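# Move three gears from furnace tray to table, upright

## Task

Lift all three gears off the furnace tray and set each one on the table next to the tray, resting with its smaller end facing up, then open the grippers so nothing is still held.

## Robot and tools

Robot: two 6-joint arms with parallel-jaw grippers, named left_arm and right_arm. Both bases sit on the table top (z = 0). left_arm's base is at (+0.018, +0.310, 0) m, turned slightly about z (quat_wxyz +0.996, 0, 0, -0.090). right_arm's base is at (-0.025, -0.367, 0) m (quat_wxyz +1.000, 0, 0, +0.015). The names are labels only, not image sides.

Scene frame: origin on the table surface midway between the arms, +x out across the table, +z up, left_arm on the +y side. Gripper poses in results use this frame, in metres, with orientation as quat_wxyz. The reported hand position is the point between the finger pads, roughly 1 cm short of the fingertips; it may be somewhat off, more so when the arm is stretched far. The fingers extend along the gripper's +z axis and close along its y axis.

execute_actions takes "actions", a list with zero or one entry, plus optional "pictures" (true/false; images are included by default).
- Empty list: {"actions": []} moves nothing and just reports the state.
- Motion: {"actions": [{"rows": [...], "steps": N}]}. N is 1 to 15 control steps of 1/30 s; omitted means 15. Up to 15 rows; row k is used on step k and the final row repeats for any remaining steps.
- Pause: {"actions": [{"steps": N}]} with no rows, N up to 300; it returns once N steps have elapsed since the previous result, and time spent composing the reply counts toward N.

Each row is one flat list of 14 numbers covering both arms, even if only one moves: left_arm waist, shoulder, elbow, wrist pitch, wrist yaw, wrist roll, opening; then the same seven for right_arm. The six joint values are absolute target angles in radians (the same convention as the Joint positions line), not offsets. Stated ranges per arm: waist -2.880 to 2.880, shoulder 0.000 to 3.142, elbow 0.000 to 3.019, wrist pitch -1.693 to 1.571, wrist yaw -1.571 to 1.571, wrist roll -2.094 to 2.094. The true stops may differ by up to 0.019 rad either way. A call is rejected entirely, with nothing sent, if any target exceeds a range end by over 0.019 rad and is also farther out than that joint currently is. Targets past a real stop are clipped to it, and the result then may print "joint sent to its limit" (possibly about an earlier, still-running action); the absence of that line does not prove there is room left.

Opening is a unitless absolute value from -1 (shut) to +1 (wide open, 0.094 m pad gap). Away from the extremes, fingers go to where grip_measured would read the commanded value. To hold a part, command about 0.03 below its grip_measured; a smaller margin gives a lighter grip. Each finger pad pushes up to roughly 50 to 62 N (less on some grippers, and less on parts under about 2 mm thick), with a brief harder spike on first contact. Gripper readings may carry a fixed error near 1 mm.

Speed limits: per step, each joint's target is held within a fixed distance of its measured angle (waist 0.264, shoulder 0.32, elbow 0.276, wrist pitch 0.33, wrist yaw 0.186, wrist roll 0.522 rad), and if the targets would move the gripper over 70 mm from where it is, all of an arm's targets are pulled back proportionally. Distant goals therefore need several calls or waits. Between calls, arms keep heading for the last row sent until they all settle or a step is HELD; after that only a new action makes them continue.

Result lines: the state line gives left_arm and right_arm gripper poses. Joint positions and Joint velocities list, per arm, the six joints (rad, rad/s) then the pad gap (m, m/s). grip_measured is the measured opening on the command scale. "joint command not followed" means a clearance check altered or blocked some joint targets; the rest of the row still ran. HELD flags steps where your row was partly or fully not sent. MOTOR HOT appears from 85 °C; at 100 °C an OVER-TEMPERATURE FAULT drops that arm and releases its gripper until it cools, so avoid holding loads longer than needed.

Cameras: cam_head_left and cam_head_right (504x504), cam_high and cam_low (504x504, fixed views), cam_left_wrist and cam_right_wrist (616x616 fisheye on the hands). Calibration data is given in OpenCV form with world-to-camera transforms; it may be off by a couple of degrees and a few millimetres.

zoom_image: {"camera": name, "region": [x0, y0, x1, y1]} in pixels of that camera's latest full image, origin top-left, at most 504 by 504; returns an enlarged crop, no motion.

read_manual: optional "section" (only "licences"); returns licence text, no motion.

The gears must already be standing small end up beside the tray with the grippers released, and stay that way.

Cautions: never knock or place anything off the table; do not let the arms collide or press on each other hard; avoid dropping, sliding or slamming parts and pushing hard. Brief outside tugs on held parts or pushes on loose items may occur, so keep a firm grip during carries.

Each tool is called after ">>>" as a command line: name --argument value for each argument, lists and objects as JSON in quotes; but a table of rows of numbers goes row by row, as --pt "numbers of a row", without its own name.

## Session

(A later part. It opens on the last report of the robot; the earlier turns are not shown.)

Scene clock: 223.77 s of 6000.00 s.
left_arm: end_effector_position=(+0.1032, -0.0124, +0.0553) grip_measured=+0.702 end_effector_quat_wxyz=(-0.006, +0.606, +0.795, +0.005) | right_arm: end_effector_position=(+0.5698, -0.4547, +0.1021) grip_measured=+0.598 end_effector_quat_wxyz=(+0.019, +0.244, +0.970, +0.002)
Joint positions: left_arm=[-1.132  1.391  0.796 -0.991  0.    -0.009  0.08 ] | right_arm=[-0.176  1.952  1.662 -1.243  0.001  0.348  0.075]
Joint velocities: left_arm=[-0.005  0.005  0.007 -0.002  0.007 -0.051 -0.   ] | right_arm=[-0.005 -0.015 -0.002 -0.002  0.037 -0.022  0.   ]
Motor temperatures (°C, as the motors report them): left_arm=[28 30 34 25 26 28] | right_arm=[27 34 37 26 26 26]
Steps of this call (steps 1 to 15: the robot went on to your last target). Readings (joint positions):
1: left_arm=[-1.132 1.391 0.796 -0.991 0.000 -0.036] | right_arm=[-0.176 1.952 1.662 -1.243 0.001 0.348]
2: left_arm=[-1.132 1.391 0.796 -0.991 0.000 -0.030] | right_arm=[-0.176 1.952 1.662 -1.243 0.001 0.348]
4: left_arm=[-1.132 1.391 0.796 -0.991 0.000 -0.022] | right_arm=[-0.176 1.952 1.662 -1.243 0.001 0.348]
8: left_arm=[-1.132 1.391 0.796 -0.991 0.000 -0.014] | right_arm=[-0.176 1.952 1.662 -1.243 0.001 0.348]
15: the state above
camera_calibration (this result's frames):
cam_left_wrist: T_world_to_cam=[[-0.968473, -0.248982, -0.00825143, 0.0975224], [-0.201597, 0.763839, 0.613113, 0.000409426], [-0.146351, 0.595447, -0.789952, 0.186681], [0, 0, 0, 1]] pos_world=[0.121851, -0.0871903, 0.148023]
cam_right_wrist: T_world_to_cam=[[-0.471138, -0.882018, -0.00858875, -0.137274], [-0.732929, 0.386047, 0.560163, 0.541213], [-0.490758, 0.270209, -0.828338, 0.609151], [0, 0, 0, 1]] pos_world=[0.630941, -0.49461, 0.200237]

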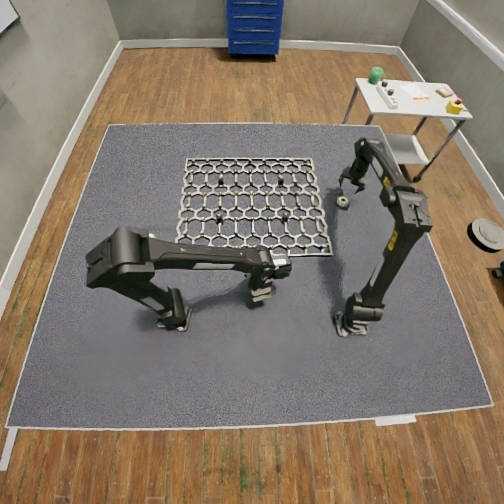

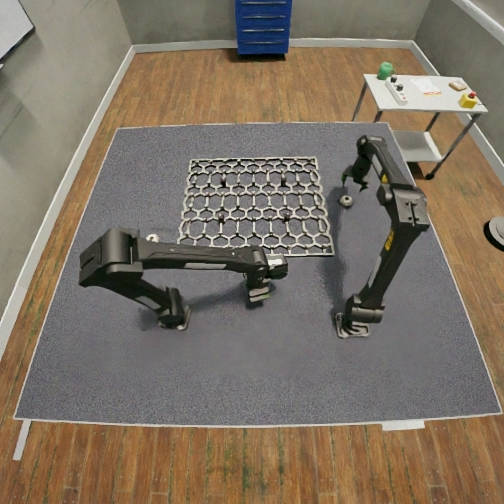

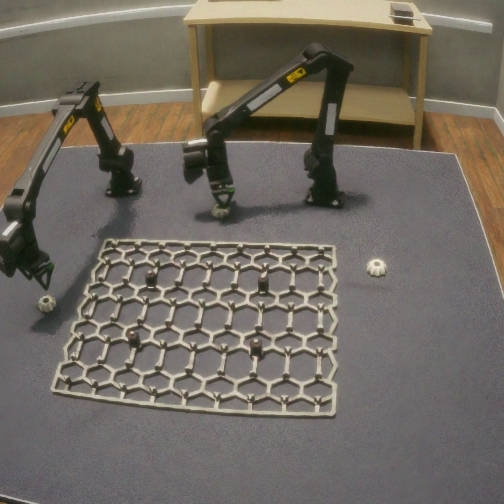

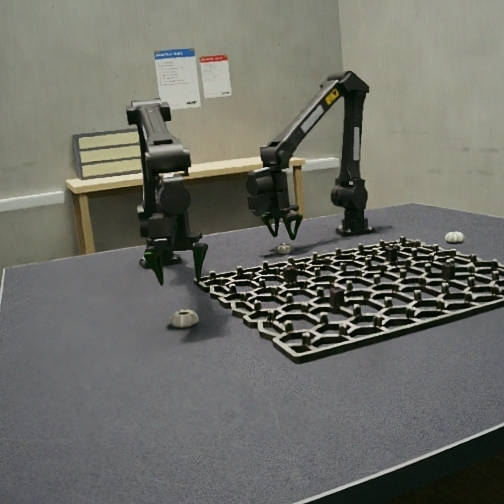

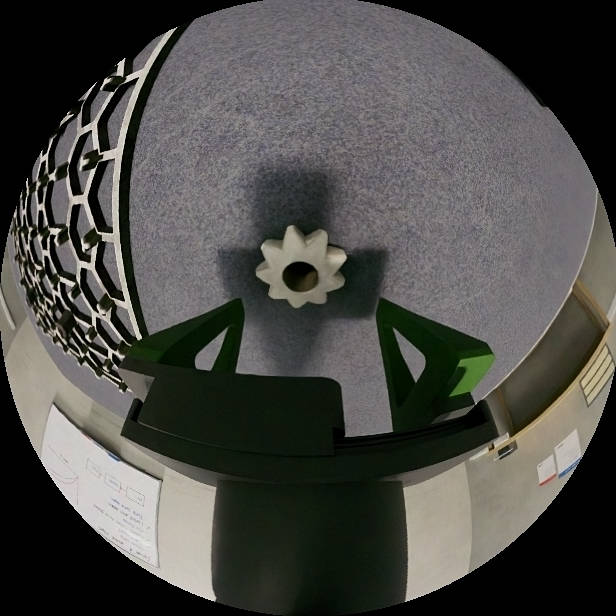

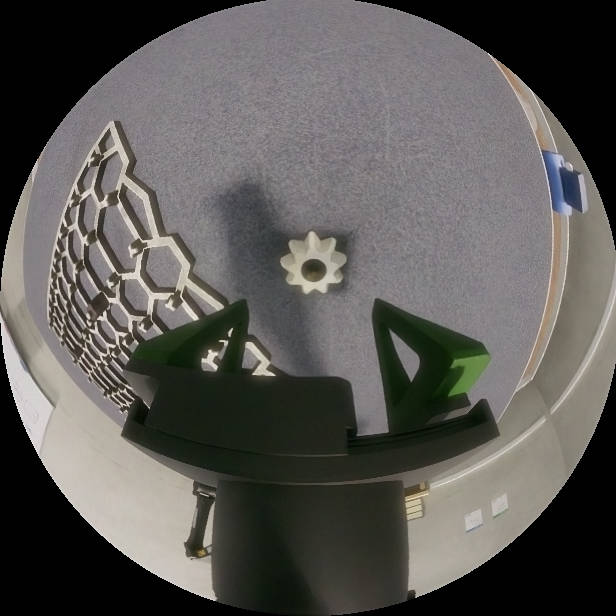

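>>> execute_actions --actions '[{"rows":[[-1.103,1.39,0.8,-0.95,0,0,0.7,-0.18,1.96,1.7,-1.25,0,0.36,0.6],[-1.103,1.39,0.8,-0.95,0,0,0.7,-0.18,1.96,1.7,-1.25,0,0.36,0.6],[-1.103,1.39,0.8,-0.95,0,0,0.7,-0.18,1.96,1.7,-1.25,0,0.36,0.6],[-1.103,1.42,0.79,-0.93,0,0,0.7,-0.18,1.96,1.7,-1.25,0,0.36,0.6],[-1.103,1.44,0.78,-0.9,0,0,0.7,-0.18,1.96,1.7,-1.25,0,0.36,0.6],[-1.103,1.46,0.77,-0.87,0,0,0.7,-0.18,1.96,1.7,-1.25,0,0.36,0.6],[-1.103,1.478,0.76,-0.842,0,0,0.7,-0.18,1.96,1.7,-1.25,0,0.36,0.6]],"steps":15}]' --pictures false

>>> execute_actions --actions '[{"steps":8}]'

Scene clock: 234.23 s of 6000.00 s.
left_arm: end_effector_position=(+0.1107, -0.0145, +0.0173) grip_measured=+0.702 end_effector_quat_wxyz=(-0.003, +0.599, +0.801, +0.002) | right_arm: end_effector_position=(+0.5698, -0.4547, +0.1021) grip_measured=+0.598 end_effector_quat_wxyz=(+0.019, +0.244, +0.970, +0.002)
Joint positions: left_arm=[-1.112  1.471  0.754 -0.862  0.    -0.008  0.08 ] | right_arm=[-0.176  1.952  1.662 -1.243  0.001  0.348  0.075]
Joint velocities: left_arm=[ 0.015 -0.005  0.022 -0.007  0.051 -0.125  0.001] | right_arm=[-0.015 -0.015  0.012  0.022 -0.037  0.037  0.   ]
Motor temperatures (°C, as the motors report them): left_arm=[28 30 34 25 26 28] | right_arm=[27 34 38 26 26 26]
Steps of this call (steps 1 to 15: the robot went on to your last target; steps 16 to 90: nothing new was sent; then 6.97 s passed at rest; steps 91 to 105: all 15 steps of this action). Readings (joint positions):
91: left_arm=[-1.130 1.391 0.796 -0.987 0.000 -0.008] | right_arm=[-0.176 1.952 1.662 -1.243 0.001 0.348]
92: left_arm=[-1.127 1.391 0.796 -0.981 0.000 -0.008] | right_arm=[-0.176 1.952 1.662 -1.243 0.001 0.348]
94: left_arm=[-1.119 1.391 0.796 -0.968 0.000 -0.008] | right_arm=[-0.176 1.952 1.662 -1.243 0.001 0.348]
98: left_arm=[-1.112 1.421 0.778 -0.887 0.000 -0.008] | right_arm=[-0.176 1.952 1.662 -1.243 0.001 0.348]
105: the state above

Scene clock: 234.50 s of 6000.00 s.
left_arm: end_effector_position=(+0.1108, -0.0151, +0.0173) grip_measured=+0.702 end_effector_quat_wxyz=(-0.002, +0.599, +0.801, +0.002) | right_arm: end_effector_position=(+0.5698, -0.4547, +0.1021) grip_measured=+0.598 end_effector_quat_wxyz=(+0.019, +0.244, +0.970, +0.002)
Joint positions: left_arm=[-1.112  1.471  0.754 -0.86   0.    -0.008  0.08 ] | right_arm=[-0.176  1.952  1.662 -1.243  0.001  0.348  0.075]
Joint velocities: left_arm=[ 0.015 -0.005 -0.002  0.007  0.007 -0.022 -0.001] | right_arm=[-0.024 -0.005 -0.007  0.002 -0.066 -0.007  0.   ]
Motor temperatures (°C, as the motors report them): left_arm=[28 30 34 25 26 28] | right_arm=[27 34 38 26 26 26]
Steps of this call (steps 1 to 8: the robot went on to your last target). Readings (joint positions):
1: left_arm=[-1.112 1.471 0.754 -0.861 0.000 -0.008] | right_arm=[-0.176 1.952 1.662 -1.243 0.001 0.348]
2: left_arm=[-1.112 1.471 0.754 -0.860 0.000 -0.008] | right_arm=[-0.176 1.952 1.662 -1.243 0.001 0.348]
4: left_arm=[-1.112 1.471 0.754 -0.860 0.000 -0.008] | right_arm=[-0.176 1.952 1.662 -1.243 0.001 0.348]
8: the state above
camera_calibration (this result's frames):
cam_left_wrist: T_world_to_cam=[[-0.963729, -0.266752, -0.00831864, 0.103158], [-0.2172, 0.765833, 0.605247, 0.0291895], [-0.15508, 0.585101, -0.795994, 0.160291], [0, 0, 0, 1]] pos_world=[0.130614, -0.0886233, 0.110782]
cam_right_wrist: T_world_to_cam=[[-0.471138, -0.882018, -0.00858875, -0.137274], [-0.732929, 0.386047, 0.560163, 0.541213], [-0.490758, 0.270209, -0.828338, 0.609151], [0, 0, 0, 1]] pos_world=[0.630941, -0.49461, 0.200237]

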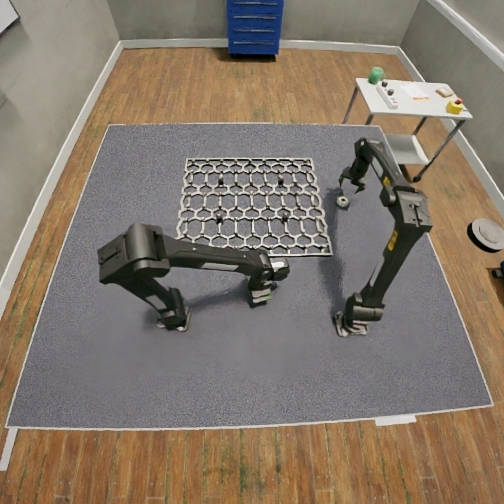

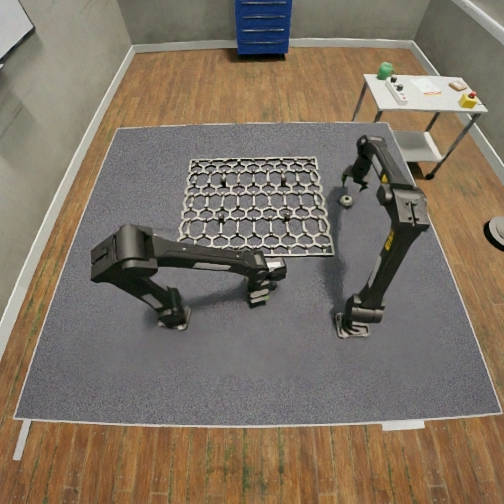

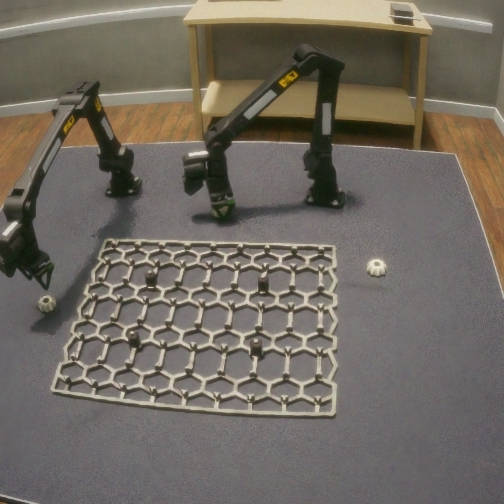

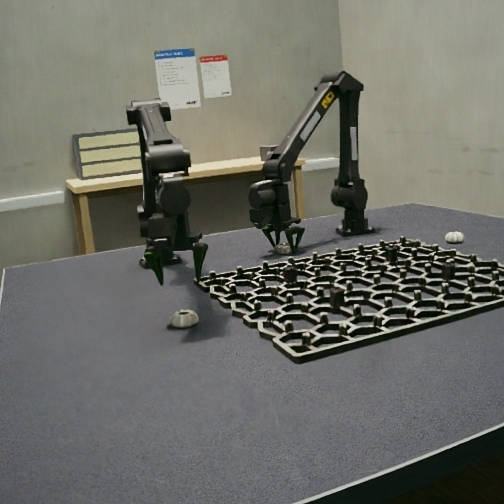

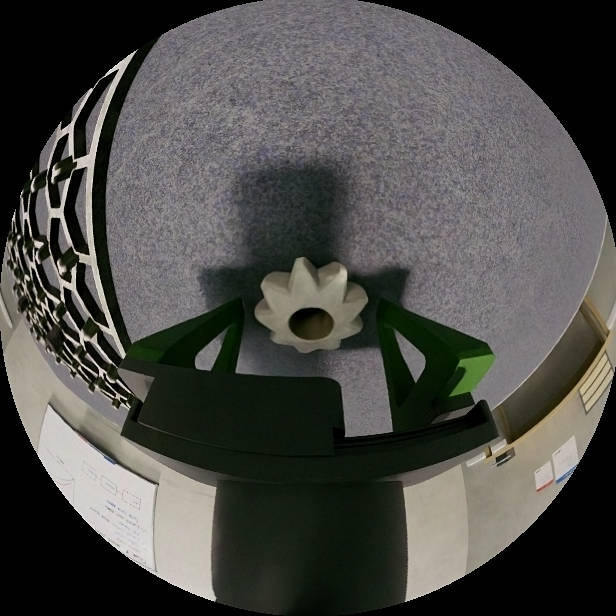

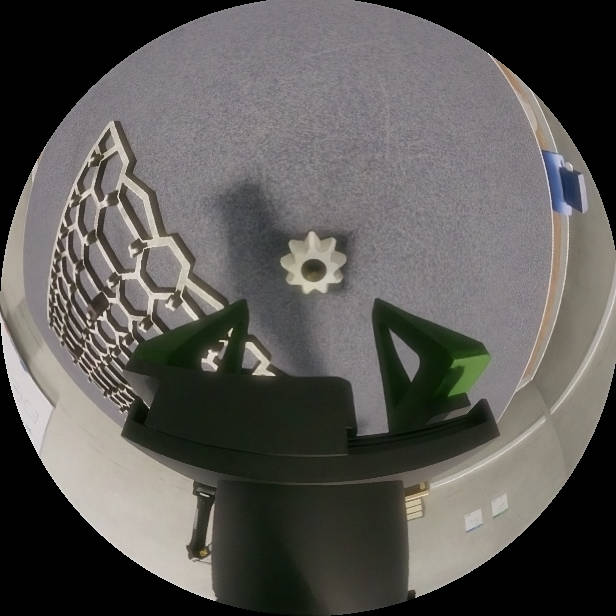

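>>> execute_actions --actions '[{"rows":[[-1.103,1.478,0.76,-0.842,0,0,0.5,-0.18,1.8,1.6,-1.2,0,0.36,1],[-1.103,1.478,0.76,-0.842,0,0,0.4,-0.18,1.6,1.5,-1.1,0,0.36,1],[-1.103,1.478,0.76,-0.842,0,0,0.33,-0.18,0.144,0.45,-0.28,0,1.57,1],[-1.103,1.478,0.76,-0.842,0,0,0.28,-0.18,0.144,0.45,-0.28,0,1.57,1],[-1.103,1.478,0.76,-0.842,0,0,0.23,-0.18,0.144,0.45,-0.28,0,1.57,1],[-1.103,1.478,0.76,-0.842,0,0,0.18,-0.18,0.144,0.45,-0.28,0,1.57,1],[-1.103,1.478,0.76,-0.842,0,0,0.13,-0.18,0.144,0.45,-0.28,0,1.57,1]],"steps":15}]' --pictures false

>>> execute_actions --actions '[{"rows":[[-1.103,1.42,0.8,-0.86,0,0,0.13,-0.18,0.144,0.45,-0.28,0,1.57,1],[-1.103,1.38,0.8,-0.86,0,0,0.13,-0.18,0.144,0.45,-0.28,0,1.57,1],[-1.103,1.34,0.8,-0.86,0,0,0.13,-0.18,0.144,0.45,-0.28,0,1.57,1],[-1.103,1.3,0.8,-0.84,0,0,0.13,-0.18,0.144,0.45,-0.28,0,1.57,1],[-1.12,1.25,0.79,-0.8,0,0,0.13,-0.18,0.144,0.45,-0.28,0,1.57,1],[-1.14,1.2,0.77,-0.75,0,0,0.13,-0.18,0.144,0.45,-0.28,0,1.57,1],[-1.16,1.15,0.75,-0.7,0,0,0.13,-0.18,0.144,0.45,-0.28,0,1.57,1],[-1.18,1.1,0.73,-0.65,0,0,0.13,-0.18,0.144,0.45,-0.28,0,1.57,1],[-1.2,1.05,0.71,-0.6,0,0,0.13,-0.18,0.144,0.45,-0.28,0,1.57,1],[-1.22,1.0,0.7,-0.55,0,0,0.13,-0.18,0.144,0.45,-0.28,0,1.57,1],[-1.24,0.95,0.68,-0.5,0,0,0.13,-0.18,0.144,0.45,-0.28,0,1.57,1],[-1.26,0.9,0.66,-0.45,0,0,0.13,-0.18,0.144,0.45,-0.28,0,1.57,1],[-1.28,0.85,0.64,-0.4,0,0,0.13,-0.18,0.144,0.45,-0.28,0,1.57,1],[-1.3,0.8,0.62,-0.35,0,0,0.13,-0.18,0.144,0.45,-0.28,0,1.57,1],[-1.32,0.75,0.6,-0.3,0,0,0.13,-0.18,0.144,0.45,-0.28,0,1.57,1]],"steps":15}]' --pictures false

>>> execute_actions --actions '[{"rows":[[-1.34,0.7,0.58,-0.25,0,0,0.13,-0.18,0.144,0.45,-0.28,0,1.57,1],[-1.36,0.65,0.56,-0.2,0,0,0.13,-0.18,0.144,0.45,-0.28,0,1.57,1],[-1.38,0.6,0.54,-0.15,0,0,0.13,-0.18,0.144,0.45,-0.28,0,1.57,1],[-1.4,0.55,0.52,-0.1,0,0,0.13,-0.18,0.144,0.45,-0.28,0,1.57,1],[-1.43,0.5,0.5,-0.05,0,0,0.13,-0.18,0.144,0.45,-0.28,0,1.57,1],[-1.454,0.45,0.48,0.03,0,0,0.13,-0.18,0.144,0.45,-0.28,0,1.57,1]],"steps":15}]' --pictures false

>>> execute_actions --actions '[{"steps":40}]' --pictures false

Scene clock: 259.43 s of 6000.00 s.
left_arm: end_effector_position=(+0.1108, -0.0151, +0.0173) grip_measured=+0.180 end_effector_quat_wxyz=(-0.002, +0.599, +0.801, +0.002) | right_arm: end_effector_position=(+0.3839, -0.4276, +0.2321) grip_measured=+1.000 end_effector_quat_wxyz=(+0.397, +0.574, +0.672, +0.248)
Joint positions: left_arm=[-1.112  1.471  0.754 -0.86   0.    -0.008  0.055] | right_arm=[-0.177  0.904  0.64  -0.333  0.001  1.266  0.094]
Joint velocities: left_arm=[-0.005 -0.005  0.022 -0.002 -0.037 -0.022  0.   ] | right_arm=[ 0.005 -2.916 -1.81   0.515 -0.066  1.385  0.   ]
Motor temperatures (°C, as the motors report them): left_arm=[28 30 33 25 26 28] | right_arm=[27 35 38 26 26 26]
Steps of this call (steps 1 to 15: the robot went on to your last target; steps 16 to 90: nothing new was sent; then 21.43 s passed at rest; steps 91 to 105: all 15 steps of this action). Readings (joint positions):
91: left_arm=[-1.112 1.471 0.754 -0.860 0.000 -0.008] | right_arm=[-0.176 1.943 1.653 -1.233 0.001 0.348]
92: left_arm=[-1.112 1.471 0.754 -0.860 0.000 -0.008] | right_arm=[-0.176 1.924 1.624 -1.210 0.001 0.348]
94: left_arm=[-1.112 1.471 0.754 -0.860 0.000 -0.008] | right_arm=[-0.176 1.833 1.490 -1.061 0.001 0.476]
98: left_arm=[-1.112 1.471 0.754 -0.860 0.000 -0.008] | right_arm=[-0.177 1.554 1.161 -0.729 0.001 0.777]
105: the state above

Scene clock: 259.93 s of 6000.00 s.
left_arm: end_effector_position=(+0.0631, -0.0809, +0.2282) grip_measured=+0.180 end_effector_quat_wxyz=(+0.331, +0.593, +0.671, -0.296) | right_arm: end_effector_position=(+0.2350, -0.4056, +0.3726) grip_measured=+1.000 end_effector_quat_wxyz=(+0.552, +0.519, +0.460, +0.463)
Joint positions: left_arm=[-1.276  0.857  0.635 -0.428 -0.001 -0.007  0.055] | right_arm=[-0.177  0.121  0.44  -0.28   0.001  1.543  0.094]
Joint velocities: left_arm=[-0.737 -1.753 -0.54   1.482 -0.007  0.022 -0.001] | right_arm=[-0.005  0.425  0.007 -0.022  0.066  0.125  0.   ]
Motor temperatures (°C, as the motors report them): left_arm=[28 30 33 25 26 28] | right_arm=[27 35 38 26 26 26]
Steps of this call (steps 1 to 15: all 15 steps of this action). Readings (joint positions):
1: left_arm=[-1.112 1.470 0.754 -0.860 0.000 -0.008] | right_arm=[-0.177 0.802 0.577 -0.319 0.001 1.317]
2: left_arm=[-1.112 1.465 0.754 -0.860 0.000 -0.008] | right_arm=[-0.177 0.694 0.519 -0.313 0.001 1.364]
4: left_arm=[-1.112 1.435 0.754 -0.860 0.000 -0.008] | right_arm=[-0.177 0.476 0.448 -0.313 0.001 1.427]
8: left_arm=[-1.124 1.276 0.740 -0.772 0.000 -0.008] | right_arm=[-0.177 0.145 0.438 -0.292 0.001 1.496]
15: the state above

Scene clock: 260.43 s of 6000.00 s.
left_arm: end_effector_position=(-0.0035, -0.0260, +0.3654) grip_measured=+0.180 end_effector_quat_wxyz=(+0.485, +0.511, +0.482, -0.520) | right_arm: end_effector_position=(+0.2418, -0.4066, +0.3655) grip_measured=+1.000 end_effector_quat_wxyz=(+0.541, +0.529, +0.464, +0.460)
Joint positions: left_arm=[-1.454  0.443  0.464 -0.008  0.001 -0.007  0.055] | right_arm=[-0.177  0.15   0.44  -0.28   0.001  1.555  0.094]
Joint velocities: left_arm=[ 0.005  0.073 -0.061 -0.007  0.007 -0.037 -0.001] | right_arm=[-0.005 -0.005  0.002 -0.007  0.022 -0.081  0.   ]
Motor temperatures (°C, as the motors report them): left_arm=[28 30 33 25 26 28] | right_arm=[27 34 38 26 26 26]
Steps of this call (steps 1 to 15: all 15 steps of this action). Readings (joint positions):
1: left_arm=[-1.300 0.800 0.615 -0.379 -0.001 -0.007] | right_arm=[-0.177 0.135 0.440 -0.280 0.001 1.545]
2: left_arm=[-1.321 0.746 0.595 -0.330 -0.001 -0.007] | right_arm=[-0.177 0.144 0.440 -0.280 0.001 1.548]
4: left_arm=[-1.361 0.644 0.552 -0.234 -0.001 -0.007] | right_arm=[-0.177 0.151 0.440 -0.280 0.001 1.551]
8: left_arm=[-1.438 0.471 0.474 -0.056 0.000 -0.007] | right_arm=[-0.177 0.150 0.440 -0.280 0.001 1.554]
15: the state above

Scene clock: 261.77 s of 6000.00 s.
left_arm: end_effector_position=(-0.0036, -0.0275, +0.3607) grip_measured=+0.180 end_effector_quat_wxyz=(+0.483, +0.513, +0.485, -0.518) | right_arm: end_effector_position=(+0.2418, -0.4066, +0.3655) grip_measured=+1.000 end_effector_quat_wxyz=(+0.541, +0.529, +0.464, +0.460)
Joint positions: left_arm=[-1.454  0.45   0.46  -0.008  0.001 -0.007  0.055] | right_arm=[-0.177  0.15   0.44  -0.28   0.001  1.556  0.094]
Joint velocities: left_arm=[-0.005 -0.005  0.002  0.007 -0.022  0.007 -0.   ] | right_arm=[-0.005 -0.015 -0.007  0.002 -0.037  0.007  0.   ]
Motor temperatures (°C, as the motors report them): left_arm=[28 30 34 25 26 28] | right_arm=[27 34 38 26 26 26]
Steps of this call (steps 1 to 15: the robot went on to your last target; steps 16 to 40: nothing new was sent). Readings (joint positions):
1: left_arm=[-1.454 0.446 0.463 -0.008 0.001 -0.007] | right_arm=[-0.177 0.150 0.440 -0.280 0.001 1.556]
2: left_arm=[-1.454 0.448 0.462 -0.008 0.001 -0.007] | right_arm=[-0.177 0.150 0.440 -0.280 0.001 1.556]
4: left_arm=[-1.454 0.450 0.460 -0.008 0.001 -0.007] | right_arm=[-0.177 0.150 0.440 -0.280 0.001 1.556]
8: left_arm=[-1.454 0.450 0.460 -0.008 0.001 -0.007] | right_arm=[-0.177 0.150 0.440 -0.280 0.001 1.556]
40: the state above
All arms were judged still, so your last target was given up. Only a new action makes them travel on or press farther. Fingers that are still opening or closing keep moving.

>>> execute_actions --actions '[{"rows":[[-1.454,0.45,0.48,0.03,0,0,0.13,1.477,0.144,0.45,-0.28,0,1.58,1]],"steps":15}]' --pictures false

>>> execute_actions --actions '[{"steps":35}]'

Scene clock: 265.27 s of 6000.00 s.
left_arm: end_effector_position=(-0.0036, -0.0275, +0.3607) grip_measured=+0.180 end_effector_quat_wxyz=(+0.483, +0.513, +0.485, -0.518) | right_arm: end_effector_position=(+0.0762, -0.1167, +0.3655) grip_measured=+1.000 end_effector_quat_wxyz=(+0.137, +0.132, +0.691, +0.697)
Joint positions: left_arm=[-1.454  0.45   0.46  -0.008  0.001 -0.007  0.055] | right_arm=[ 1.158  0.15   0.44  -0.28   0.     1.565  0.094]
Joint velocities: left_arm=[-0.005 -0.005  0.027  0.007  0.022  0.022  0.001] | right_arm=[ 2.847 -0.015 -0.002 -0.012  0.022 -0.007  0.   ]
Motor temperatures (°C, as the motors report them): left_arm=[28 30 35 25 26 28] | right_arm=[27 34 38 26 26 26]
Steps of this call (steps 1 to 90: nothing new was sent; steps 91 to 105: all 15 steps of this action). Readings (joint positions):
91: left_arm=[-1.454 0.450 0.460 -0.008 0.001 -0.007] | right_arm=[-0.155 0.150 0.440 -0.280 0.008 1.557]
92: left_arm=[-1.454 0.450 0.460 -0.008 0.001 -0.007] | right_arm=[-0.090 0.150 0.440 -0.280 0.009 1.559]
94: left_arm=[-1.454 0.450 0.460 -0.008 0.001 -0.007] | right_arm=[0.089 0.150 0.440 -0.280 0.006 1.561]
98: left_arm=[-1.454 0.450 0.460 -0.008 0.001 -0.007] | right_arm=[0.477 0.150 0.440 -0.280 0.002 1.564]
105: the state above

Scene clock: 266.43 s of 6000.00 s.
left_arm: end_effector_position=(-0.0036, -0.0275, +0.3607) grip_measured=+0.180 end_effector_quat_wxyz=(+0.483, +0.513, +0.485, -0.518) | right_arm: end_effector_position=(-0.0089, -0.0976, +0.3655) grip_measured=+1.000 end_effector_quat_wxyz=(+0.022, +0.018, +0.704, +0.710)
Joint positions: left_arm=[-1.454  0.45   0.46  -0.008  0.001 -0.007  0.055] | right_arm=[ 1.481  0.15   0.44  -0.28  -0.003  1.566  0.094]
Joint velocities: left_arm=[ 0.005 -0.015  0.002  0.007  0.007  0.037 -0.   ] | right_arm=[-0.005 -0.005 -0.017  0.002 -0.081  0.037  0.   ]
Motor temperatures (°C, as the motors report them): left_arm=[28 30 35 25 26 28] | right_arm=[27 33 38 26 26 26]
Steps of this call (steps 1 to 30: the robot went on to your last target; steps 31 to 35: nothing new was sent). Readings (joint positions):
1: left_arm=[-1.454 0.450 0.460 -0.008 0.001 -0.007] | right_arm=[1.256 0.150 0.440 -0.280 0.000 1.565]
2: left_arm=[-1.454 0.450 0.460 -0.008 0.001 -0.007] | right_arm=[1.349 0.150 0.440 -0.280 -0.000 1.566]
4: left_arm=[-1.454 0.450 0.460 -0.008 0.001 -0.007] | right_arm=[1.480 0.150 0.440 -0.280 -0.003 1.566]
8: left_arm=[-1.454 0.450 0.460 -0.008 0.001 -0.007] | right_arm=[1.498 0.150 0.440 -0.280 -0.003 1.566]
35: the state above
All arms were judged still, so your last target was given up. Only a new action makes them travel on or press farther. Fingers that are still opening or closing keep moving.
camera_calibration (this result's frames):
cam_left_wrist: T_world_to_cam=[[-0.998456, 0.0546001, -0.0102104, 0.0018093], [0.0408715, 0.597672, -0.800698, 0.309464], [-0.0376157, -0.799879, -0.598981, 0.314424], [0, 0, 0, 1]] pos_world=[0.000985492, 0.0664439, 0.43614]
cam_right_wrist: T_world_to_cam=[[0.00862128, 0.00520568, -0.999949, 0.360555], [-0.839146, -0.543814, -0.0100659, -0.0516717], [-0.543839, 0.83919, -0.000320047, 0.199174], [0, 0, 0, 1]] pos_world=[0.0618501, -0.197122, 0.36008]

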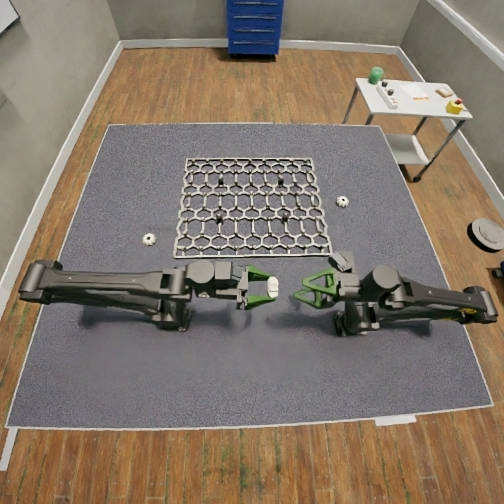

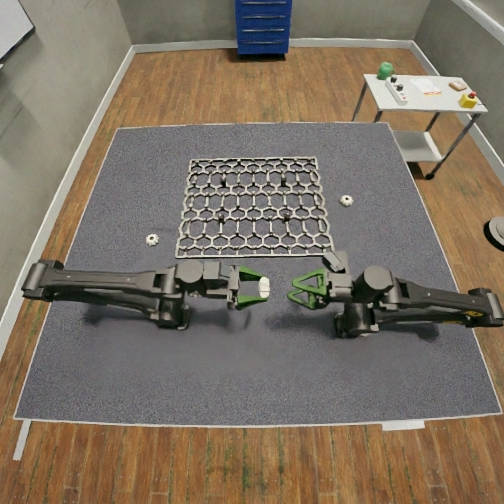

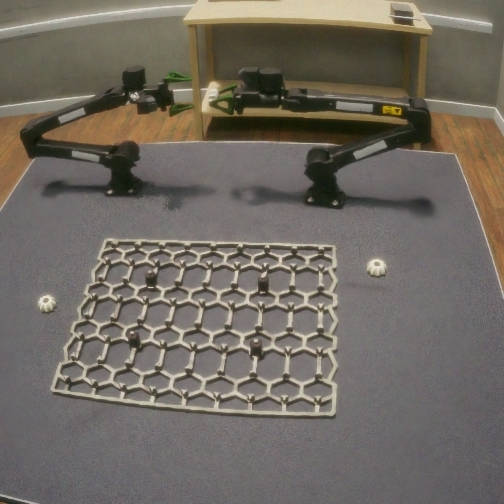

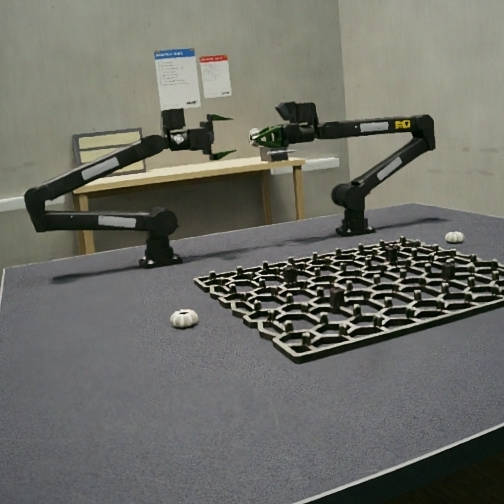

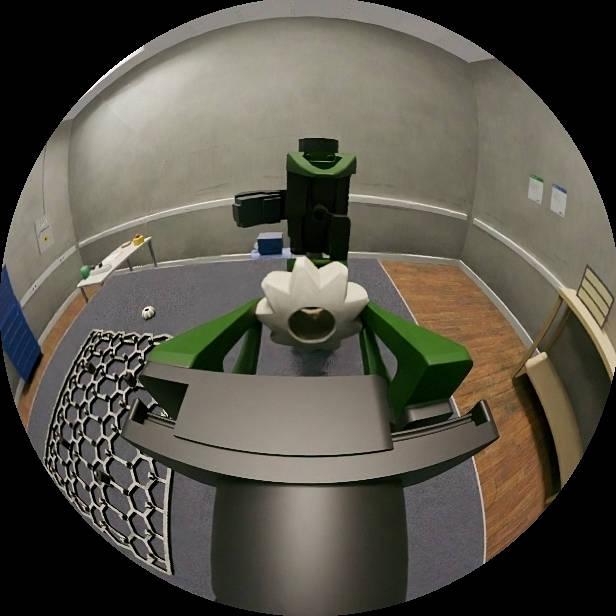

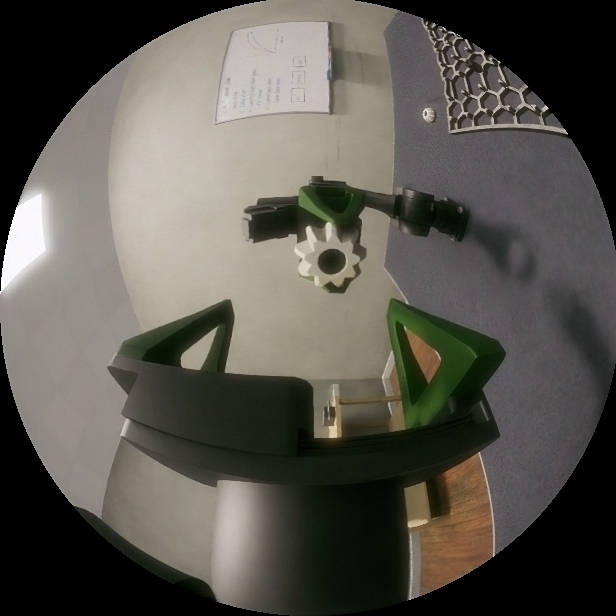

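>>> execute_actions --actions '[{"rows":[[-1.454,0.45,0.48,0.03,0,0,0.13,1.455,0.2,0.43,-0.22,0,1.58,1],[-1.454,0.45,0.48,0.03,0,0,0.13,1.455,0.23,0.42,-0.19,0,1.58,1],[-1.454,0.45,0.48,0.03,0,0,0.13,1.455,0.26,0.415,-0.155,0,1.58,1],[-1.454,0.45,0.48,0.03,0,0,0.13,1.455,0.29,0.415,-0.12,0,1.58,1],[-1.454,0.45,0.48,0.03,0,0,0.13,1.455,0.32,0.415,-0.088,0,1.58,1]],"steps":15}]' --pictures false

>>> execute_actions --actions '[{"steps":8}]'

Scene clock: 274.33 s of 6000.00 s.
left_arm: end_effector_position=(-0.0036, -0.0275, +0.3607) grip_measured=+0.180 end_effector_quat_wxyz=(+0.483, +0.513, +0.485, -0.518) | right_arm: end_effector_position=(+0.0001, -0.0553, +0.3419) grip_measured=+1.000 end_effector_quat_wxyz=(+0.028, +0.026, +0.716, +0.697)
Joint positions: left_arm=[-1.454  0.45   0.46  -0.008  0.001 -0.007  0.055] | right_arm=[ 1.46   0.331  0.412 -0.107 -0.003  1.566  0.094]
Joint velocities: left_arm=[-0.015 -0.015  0.017 -0.002 -0.022 -0.007  0.   ] | right_arm=[-0.005 -0.112 -0.012  0.032 -0.066  0.066  0.   ]
Motor temperatures (°C, as the motors report them): left_arm=[28 30 36 25 26 28] | right_arm=[27 32 38 26 26 26]
Steps of this call (steps 1 to 90: nothing new was sent; then 4.40 s passed at rest; steps 91 to 105: all 15 steps of this action). Readings (joint positions):
91: left_arm=[-1.454 0.450 0.460 -0.008 0.001 -0.007] | right_arm=[1.479 0.153 0.438 -0.272 -0.003 1.566]
92: left_arm=[-1.454 0.450 0.460 -0.008 0.001 -0.007] | right_arm=[1.475 0.161 0.436 -0.252 -0.003 1.566]
94: left_arm=[-1.454 0.450 0.460 -0.008 0.001 -0.007] | right_arm=[1.465 0.201 0.430 -0.196 -0.003 1.566]
98: left_arm=[-1.454 0.450 0.460 -0.008 0.001 -0.007] | right_arm=[1.460 0.317 0.423 -0.116 -0.003 1.566]
105: the state above

Scene clock: 274.60 s of 6000.00 s.
left_arm: end_effector_position=(-0.0036, -0.0275, +0.3607) grip_measured=+0.180 end_effector_quat_wxyz=(+0.483, +0.513, +0.485, -0.518) | right_arm: end_effector_position=(+0.0000, -0.0566, +0.3444) grip_measured=+1.000 end_effector_quat_wxyz=(+0.029, +0.026, +0.713, +0.700)
Joint positions: left_arm=[-1.454  0.45   0.46  -0.008  0.001 -0.007  0.055] | right_arm=[ 1.46   0.325  0.412 -0.104 -0.003  1.566  0.094]
Joint velocities: left_arm=[ 0.005  0.005 -0.022 -0.002 -0.081 -0.007  0.   ] | right_arm=[-0.005 -0.005 -0.007  0.002  0.022 -0.022  0.   ]
Motor temperatures (°C, as the motors report them): left_arm=[28 30 37 25 26 28] | right_arm=[27 32 38 26 26 26]
Steps of this call (steps 1 to 8: the robot went on to your last target). Readings (joint positions):
1: left_arm=[-1.454 0.450 0.460 -0.008 0.001 -0.007] | right_arm=[1.460 0.329 0.412 -0.106 -0.003 1.566]
2: left_arm=[-1.454 0.450 0.460 -0.008 0.001 -0.007] | right_arm=[1.460 0.327 0.412 -0.105 -0.003 1.566]
4: left_arm=[-1.454 0.450 0.460 -0.008 0.001 -0.007] | right_arm=[1.460 0.325 0.412 -0.104 -0.003 1.566]
8: the state above
camera_calibration (this result's frames):
cam_left_wrist: T_world_to_cam=[[-0.998456, 0.0546001, -0.0102104, 0.0018093], [0.0408715, 0.597672, -0.800698, 0.309464], [-0.0376157, -0.799879, -0.598981, 0.314424], [0, 0, 0, 1]] pos_world=[0.000985492, 0.0664439, 0.43614]
cam_right_wrist: T_world_to_cam=[[0.00579071, -0.0219122, -0.999743, 0.337547], [-0.850377, -0.526133, 0.00660613, -0.0268133], [-0.526143, 0.85012, -0.0216803, 0.177649], [0, 0, 0, 1]] pos_world=[0.0687129, -0.157734, 0.341489]

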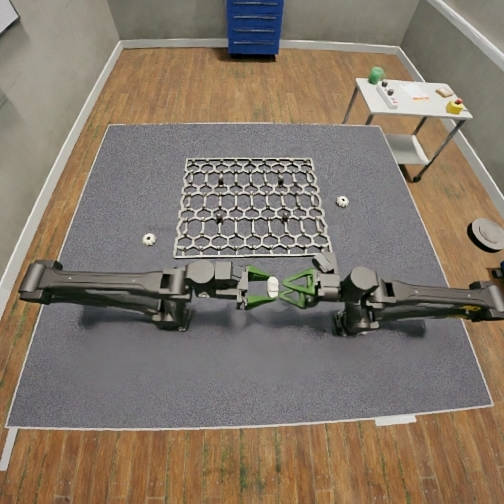

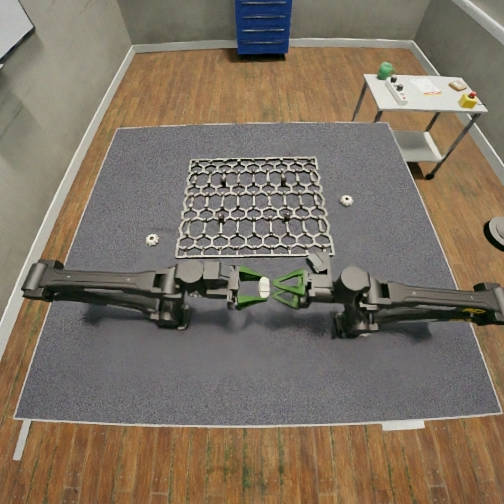

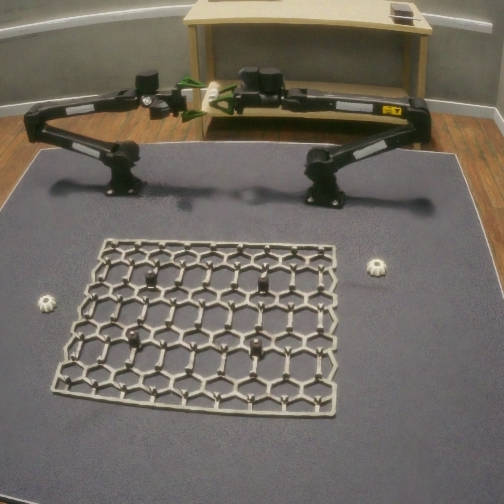

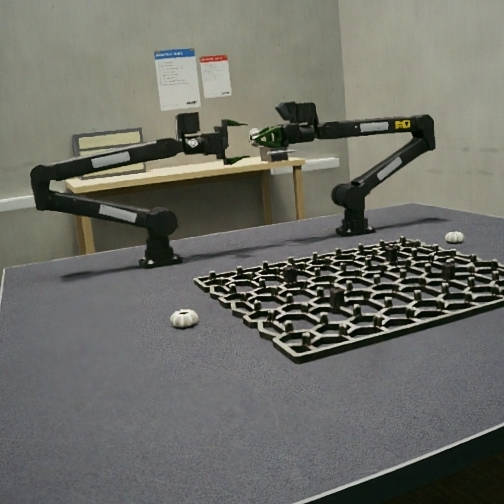

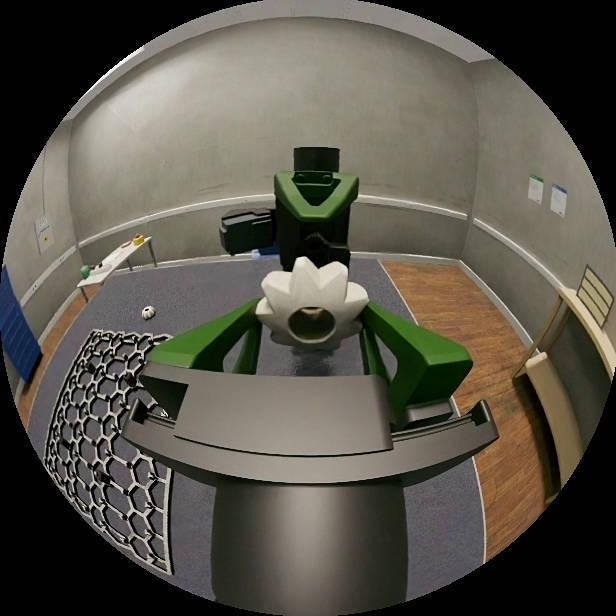

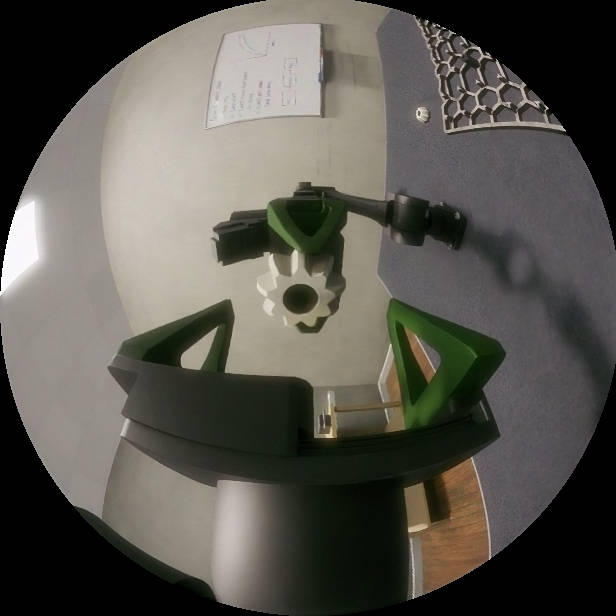

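>>> execute_actions --actions '[{"rows":[[-1.454,0.45,0.48,0.03,0,0,0.13,1.45,0.34,0.46,-0.07,0,1.58,1],[-1.454,0.45,0.48,0.03,0,0,0.13,1.45,0.36,0.465,-0.055,0,1.58,1],[-1.454,0.45,0.48,0.03,0,0,0.13,1.45,0.38,0.47,-0.035,0,1.58,1],[-1.454,0.45,0.48,0.03,0,0,0.13,1.45,0.4,0.47,-0.015,0,1.58,1],[-1.454,0.45,0.48,0.03,0,0,0.13,1.45,0.42,0.475,0.005,0,1.58,1],[-1.454,0.45,0.48,0.03,0,0,0.13,1.45,0.436,0.475,0.02,0,1.58,1],[-1.454,0.45,0.48,0.03,0,0,0.13,1.45,0.452,0.475,0.035,0,1.58,1]],"steps":15}]' --pictures false

>>> execute_actions --actions '[{"steps":8}]'

>>> zoom_image --camera "cam_high" --region '[150, 60, 270, 140]'

Scene clock: 287.53 s of 6000.00 s.
left_arm: end_effector_position=(-0.0036, -0.0275, +0.3607) grip_measured=+0.180 end_effector_quat_wxyz=(+0.483, +0.513, +0.485, -0.518) | right_arm: end_effector_position=(+0.0034, -0.0274, +0.3360) grip_measured=+1.000 end_effector_quat_wxyz=(+0.029, +0.027, +0.716, +0.696)
Joint positions: left_arm=[-1.454  0.45   0.46  -0.008  0.001 -0.007  0.055] | right_arm=[ 1.457  0.462  0.417  0.016 -0.003  1.566  0.094]
Joint velocities: left_arm=[-0.005  0.005 -0.012 -0.012 -0.051 -0.007 -0.   ] | right_arm=[-0.005 -0.034 -0.002  0.007  0.022  0.007  0.   ]
Motor temperatures (°C, as the motors report them): left_arm=[28 29 38 26 26 28] | right_arm=[27 32 38 26 26 25]
Steps of this call (steps 1 to 15: the robot went on to your last target; steps 16 to 90: nothing new was sent; then 9.43 s passed at rest; steps 91 to 105: all 15 steps of this action). Readings (joint positions):
91: left_arm=[-1.454 0.450 0.460 -0.008 0.001 -0.007] | right_arm=[1.460 0.325 0.412 -0.102 -0.003 1.566]
92: left_arm=[-1.454 0.450 0.460 -0.008 0.001 -0.007] | right_arm=[1.459 0.328 0.412 -0.094 -0.003 1.566]
94: left_arm=[-1.454 0.450 0.460 -0.008 0.001 -0.007] | right_arm=[1.458 0.345 0.412 -0.064 -0.003 1.566]
98: left_arm=[-1.454 0.450 0.460 -0.008 0.001 -0.007] | right_arm=[1.457 0.422 0.417 0.001 -0.003 1.566]
105: the state above

Scene clock: 287.80 s of 6000.00 s.
left_arm: end_effector_position=(-0.0036, -0.0275, +0.3607) grip_measured=+0.180 end_effector_quat_wxyz=(+0.483, +0.513, +0.485, -0.518) | right_arm: end_effector_position=(+0.0034, -0.0280, +0.3373) grip_measured=+1.000 end_effector_quat_wxyz=(+0.030, +0.027, +0.715, +0.698)
Joint positions: left_arm=[-1.454  0.45   0.46  -0.008  0.001 -0.007  0.055] | right_arm=[ 1.457  0.459  0.417  0.018 -0.003  1.566  0.094]
Joint velocities: left_arm=[ 0.005 -0.005  0.012 -0.002 -0.066 -0.022 -0.   ] | right_arm=[-0.005 -0.005 -0.027 -0.002  0.051 -0.051  0.   ]
Motor temperatures (°C, as the motors report them): left_arm=[28 29 38 26 26 28] | right_arm=[27 32 38 26 26 25]
Steps of this call (steps 1 to 8: the robot went on to your last target). Readings (joint positions):
1: left_arm=[-1.454 0.450 0.460 -0.008 0.001 -0.007] | right_arm=[1.457 0.460 0.417 0.017 -0.003 1.566]
2: left_arm=[-1.454 0.450 0.460 -0.008 0.001 -0.007] | right_arm=[1.457 0.460 0.417 0.018 -0.003 1.566]
4: left_arm=[-1.454 0.450 0.460 -0.008 0.001 -0.007] | right_arm=[1.457 0.459 0.417 0.018 -0.003 1.566]
8: the state above
camera_calibration (this result's frames):
cam_left_wrist: T_world_to_cam=[[-0.998456, 0.0546001, -0.0102104, 0.0018093], [0.0408715, 0.597672, -0.800698, 0.309464], [-0.0376157, -0.799879, -0.598981, 0.314424], [0, 0, 0, 1]] pos_world=[0.000985492, 0.0664439, 0.43614]
cam_right_wrist: T_world_to_cam=[[0.00524654, -0.0276301, -0.999604, 0.330862], [-0.851974, -0.523488, 0.00999805, -0.00995149], [-0.523557, 0.851585, -0.0262866, 0.156549], [0, 0, 0, 1]] pos_world=[0.0717481, -0.129383, 0.334946]

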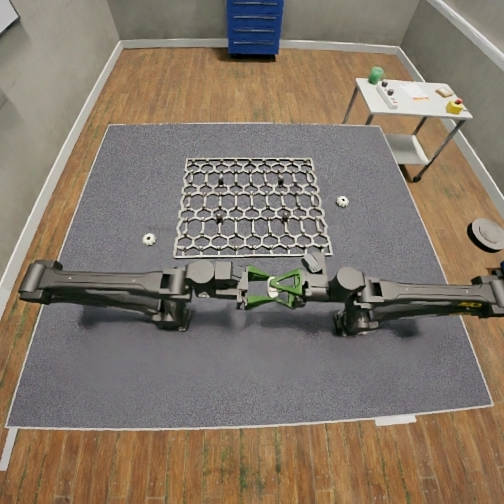

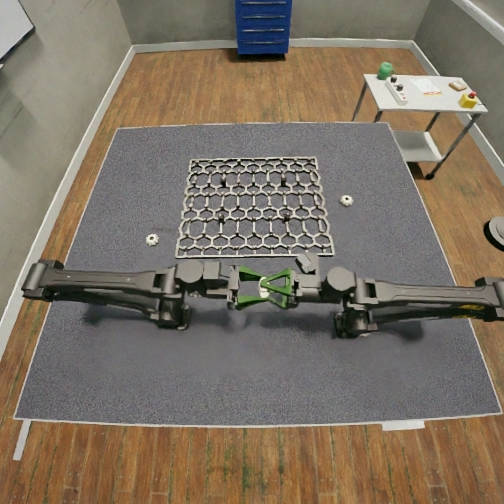

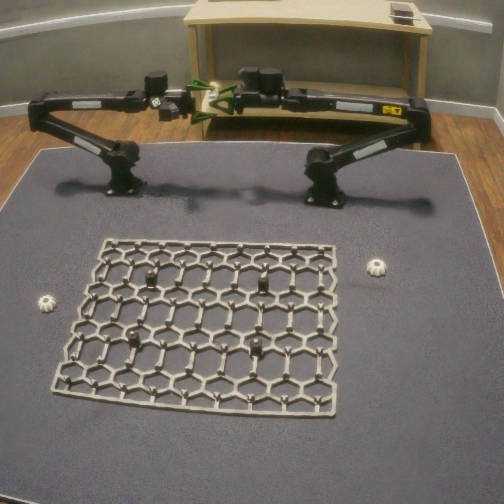

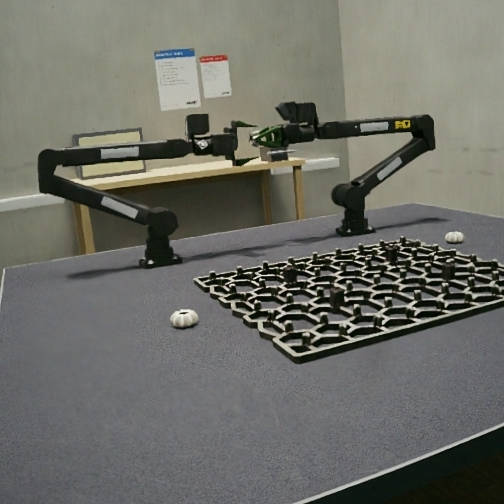

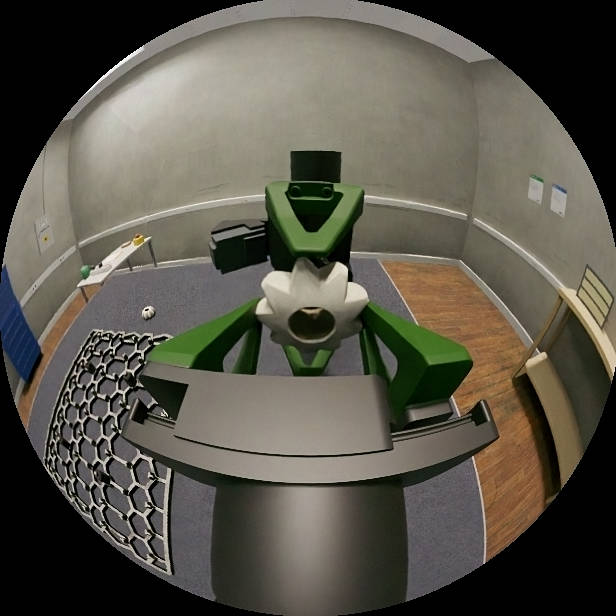

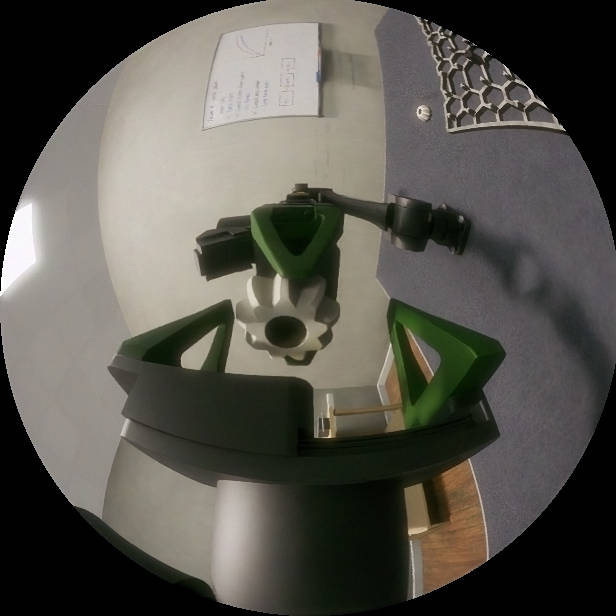

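Region (150, 60, 270, 140) of cam_high's 504x504 image, scaled by 4.200, with more detail than that image has.

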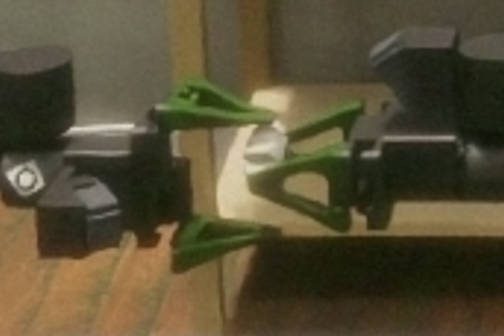

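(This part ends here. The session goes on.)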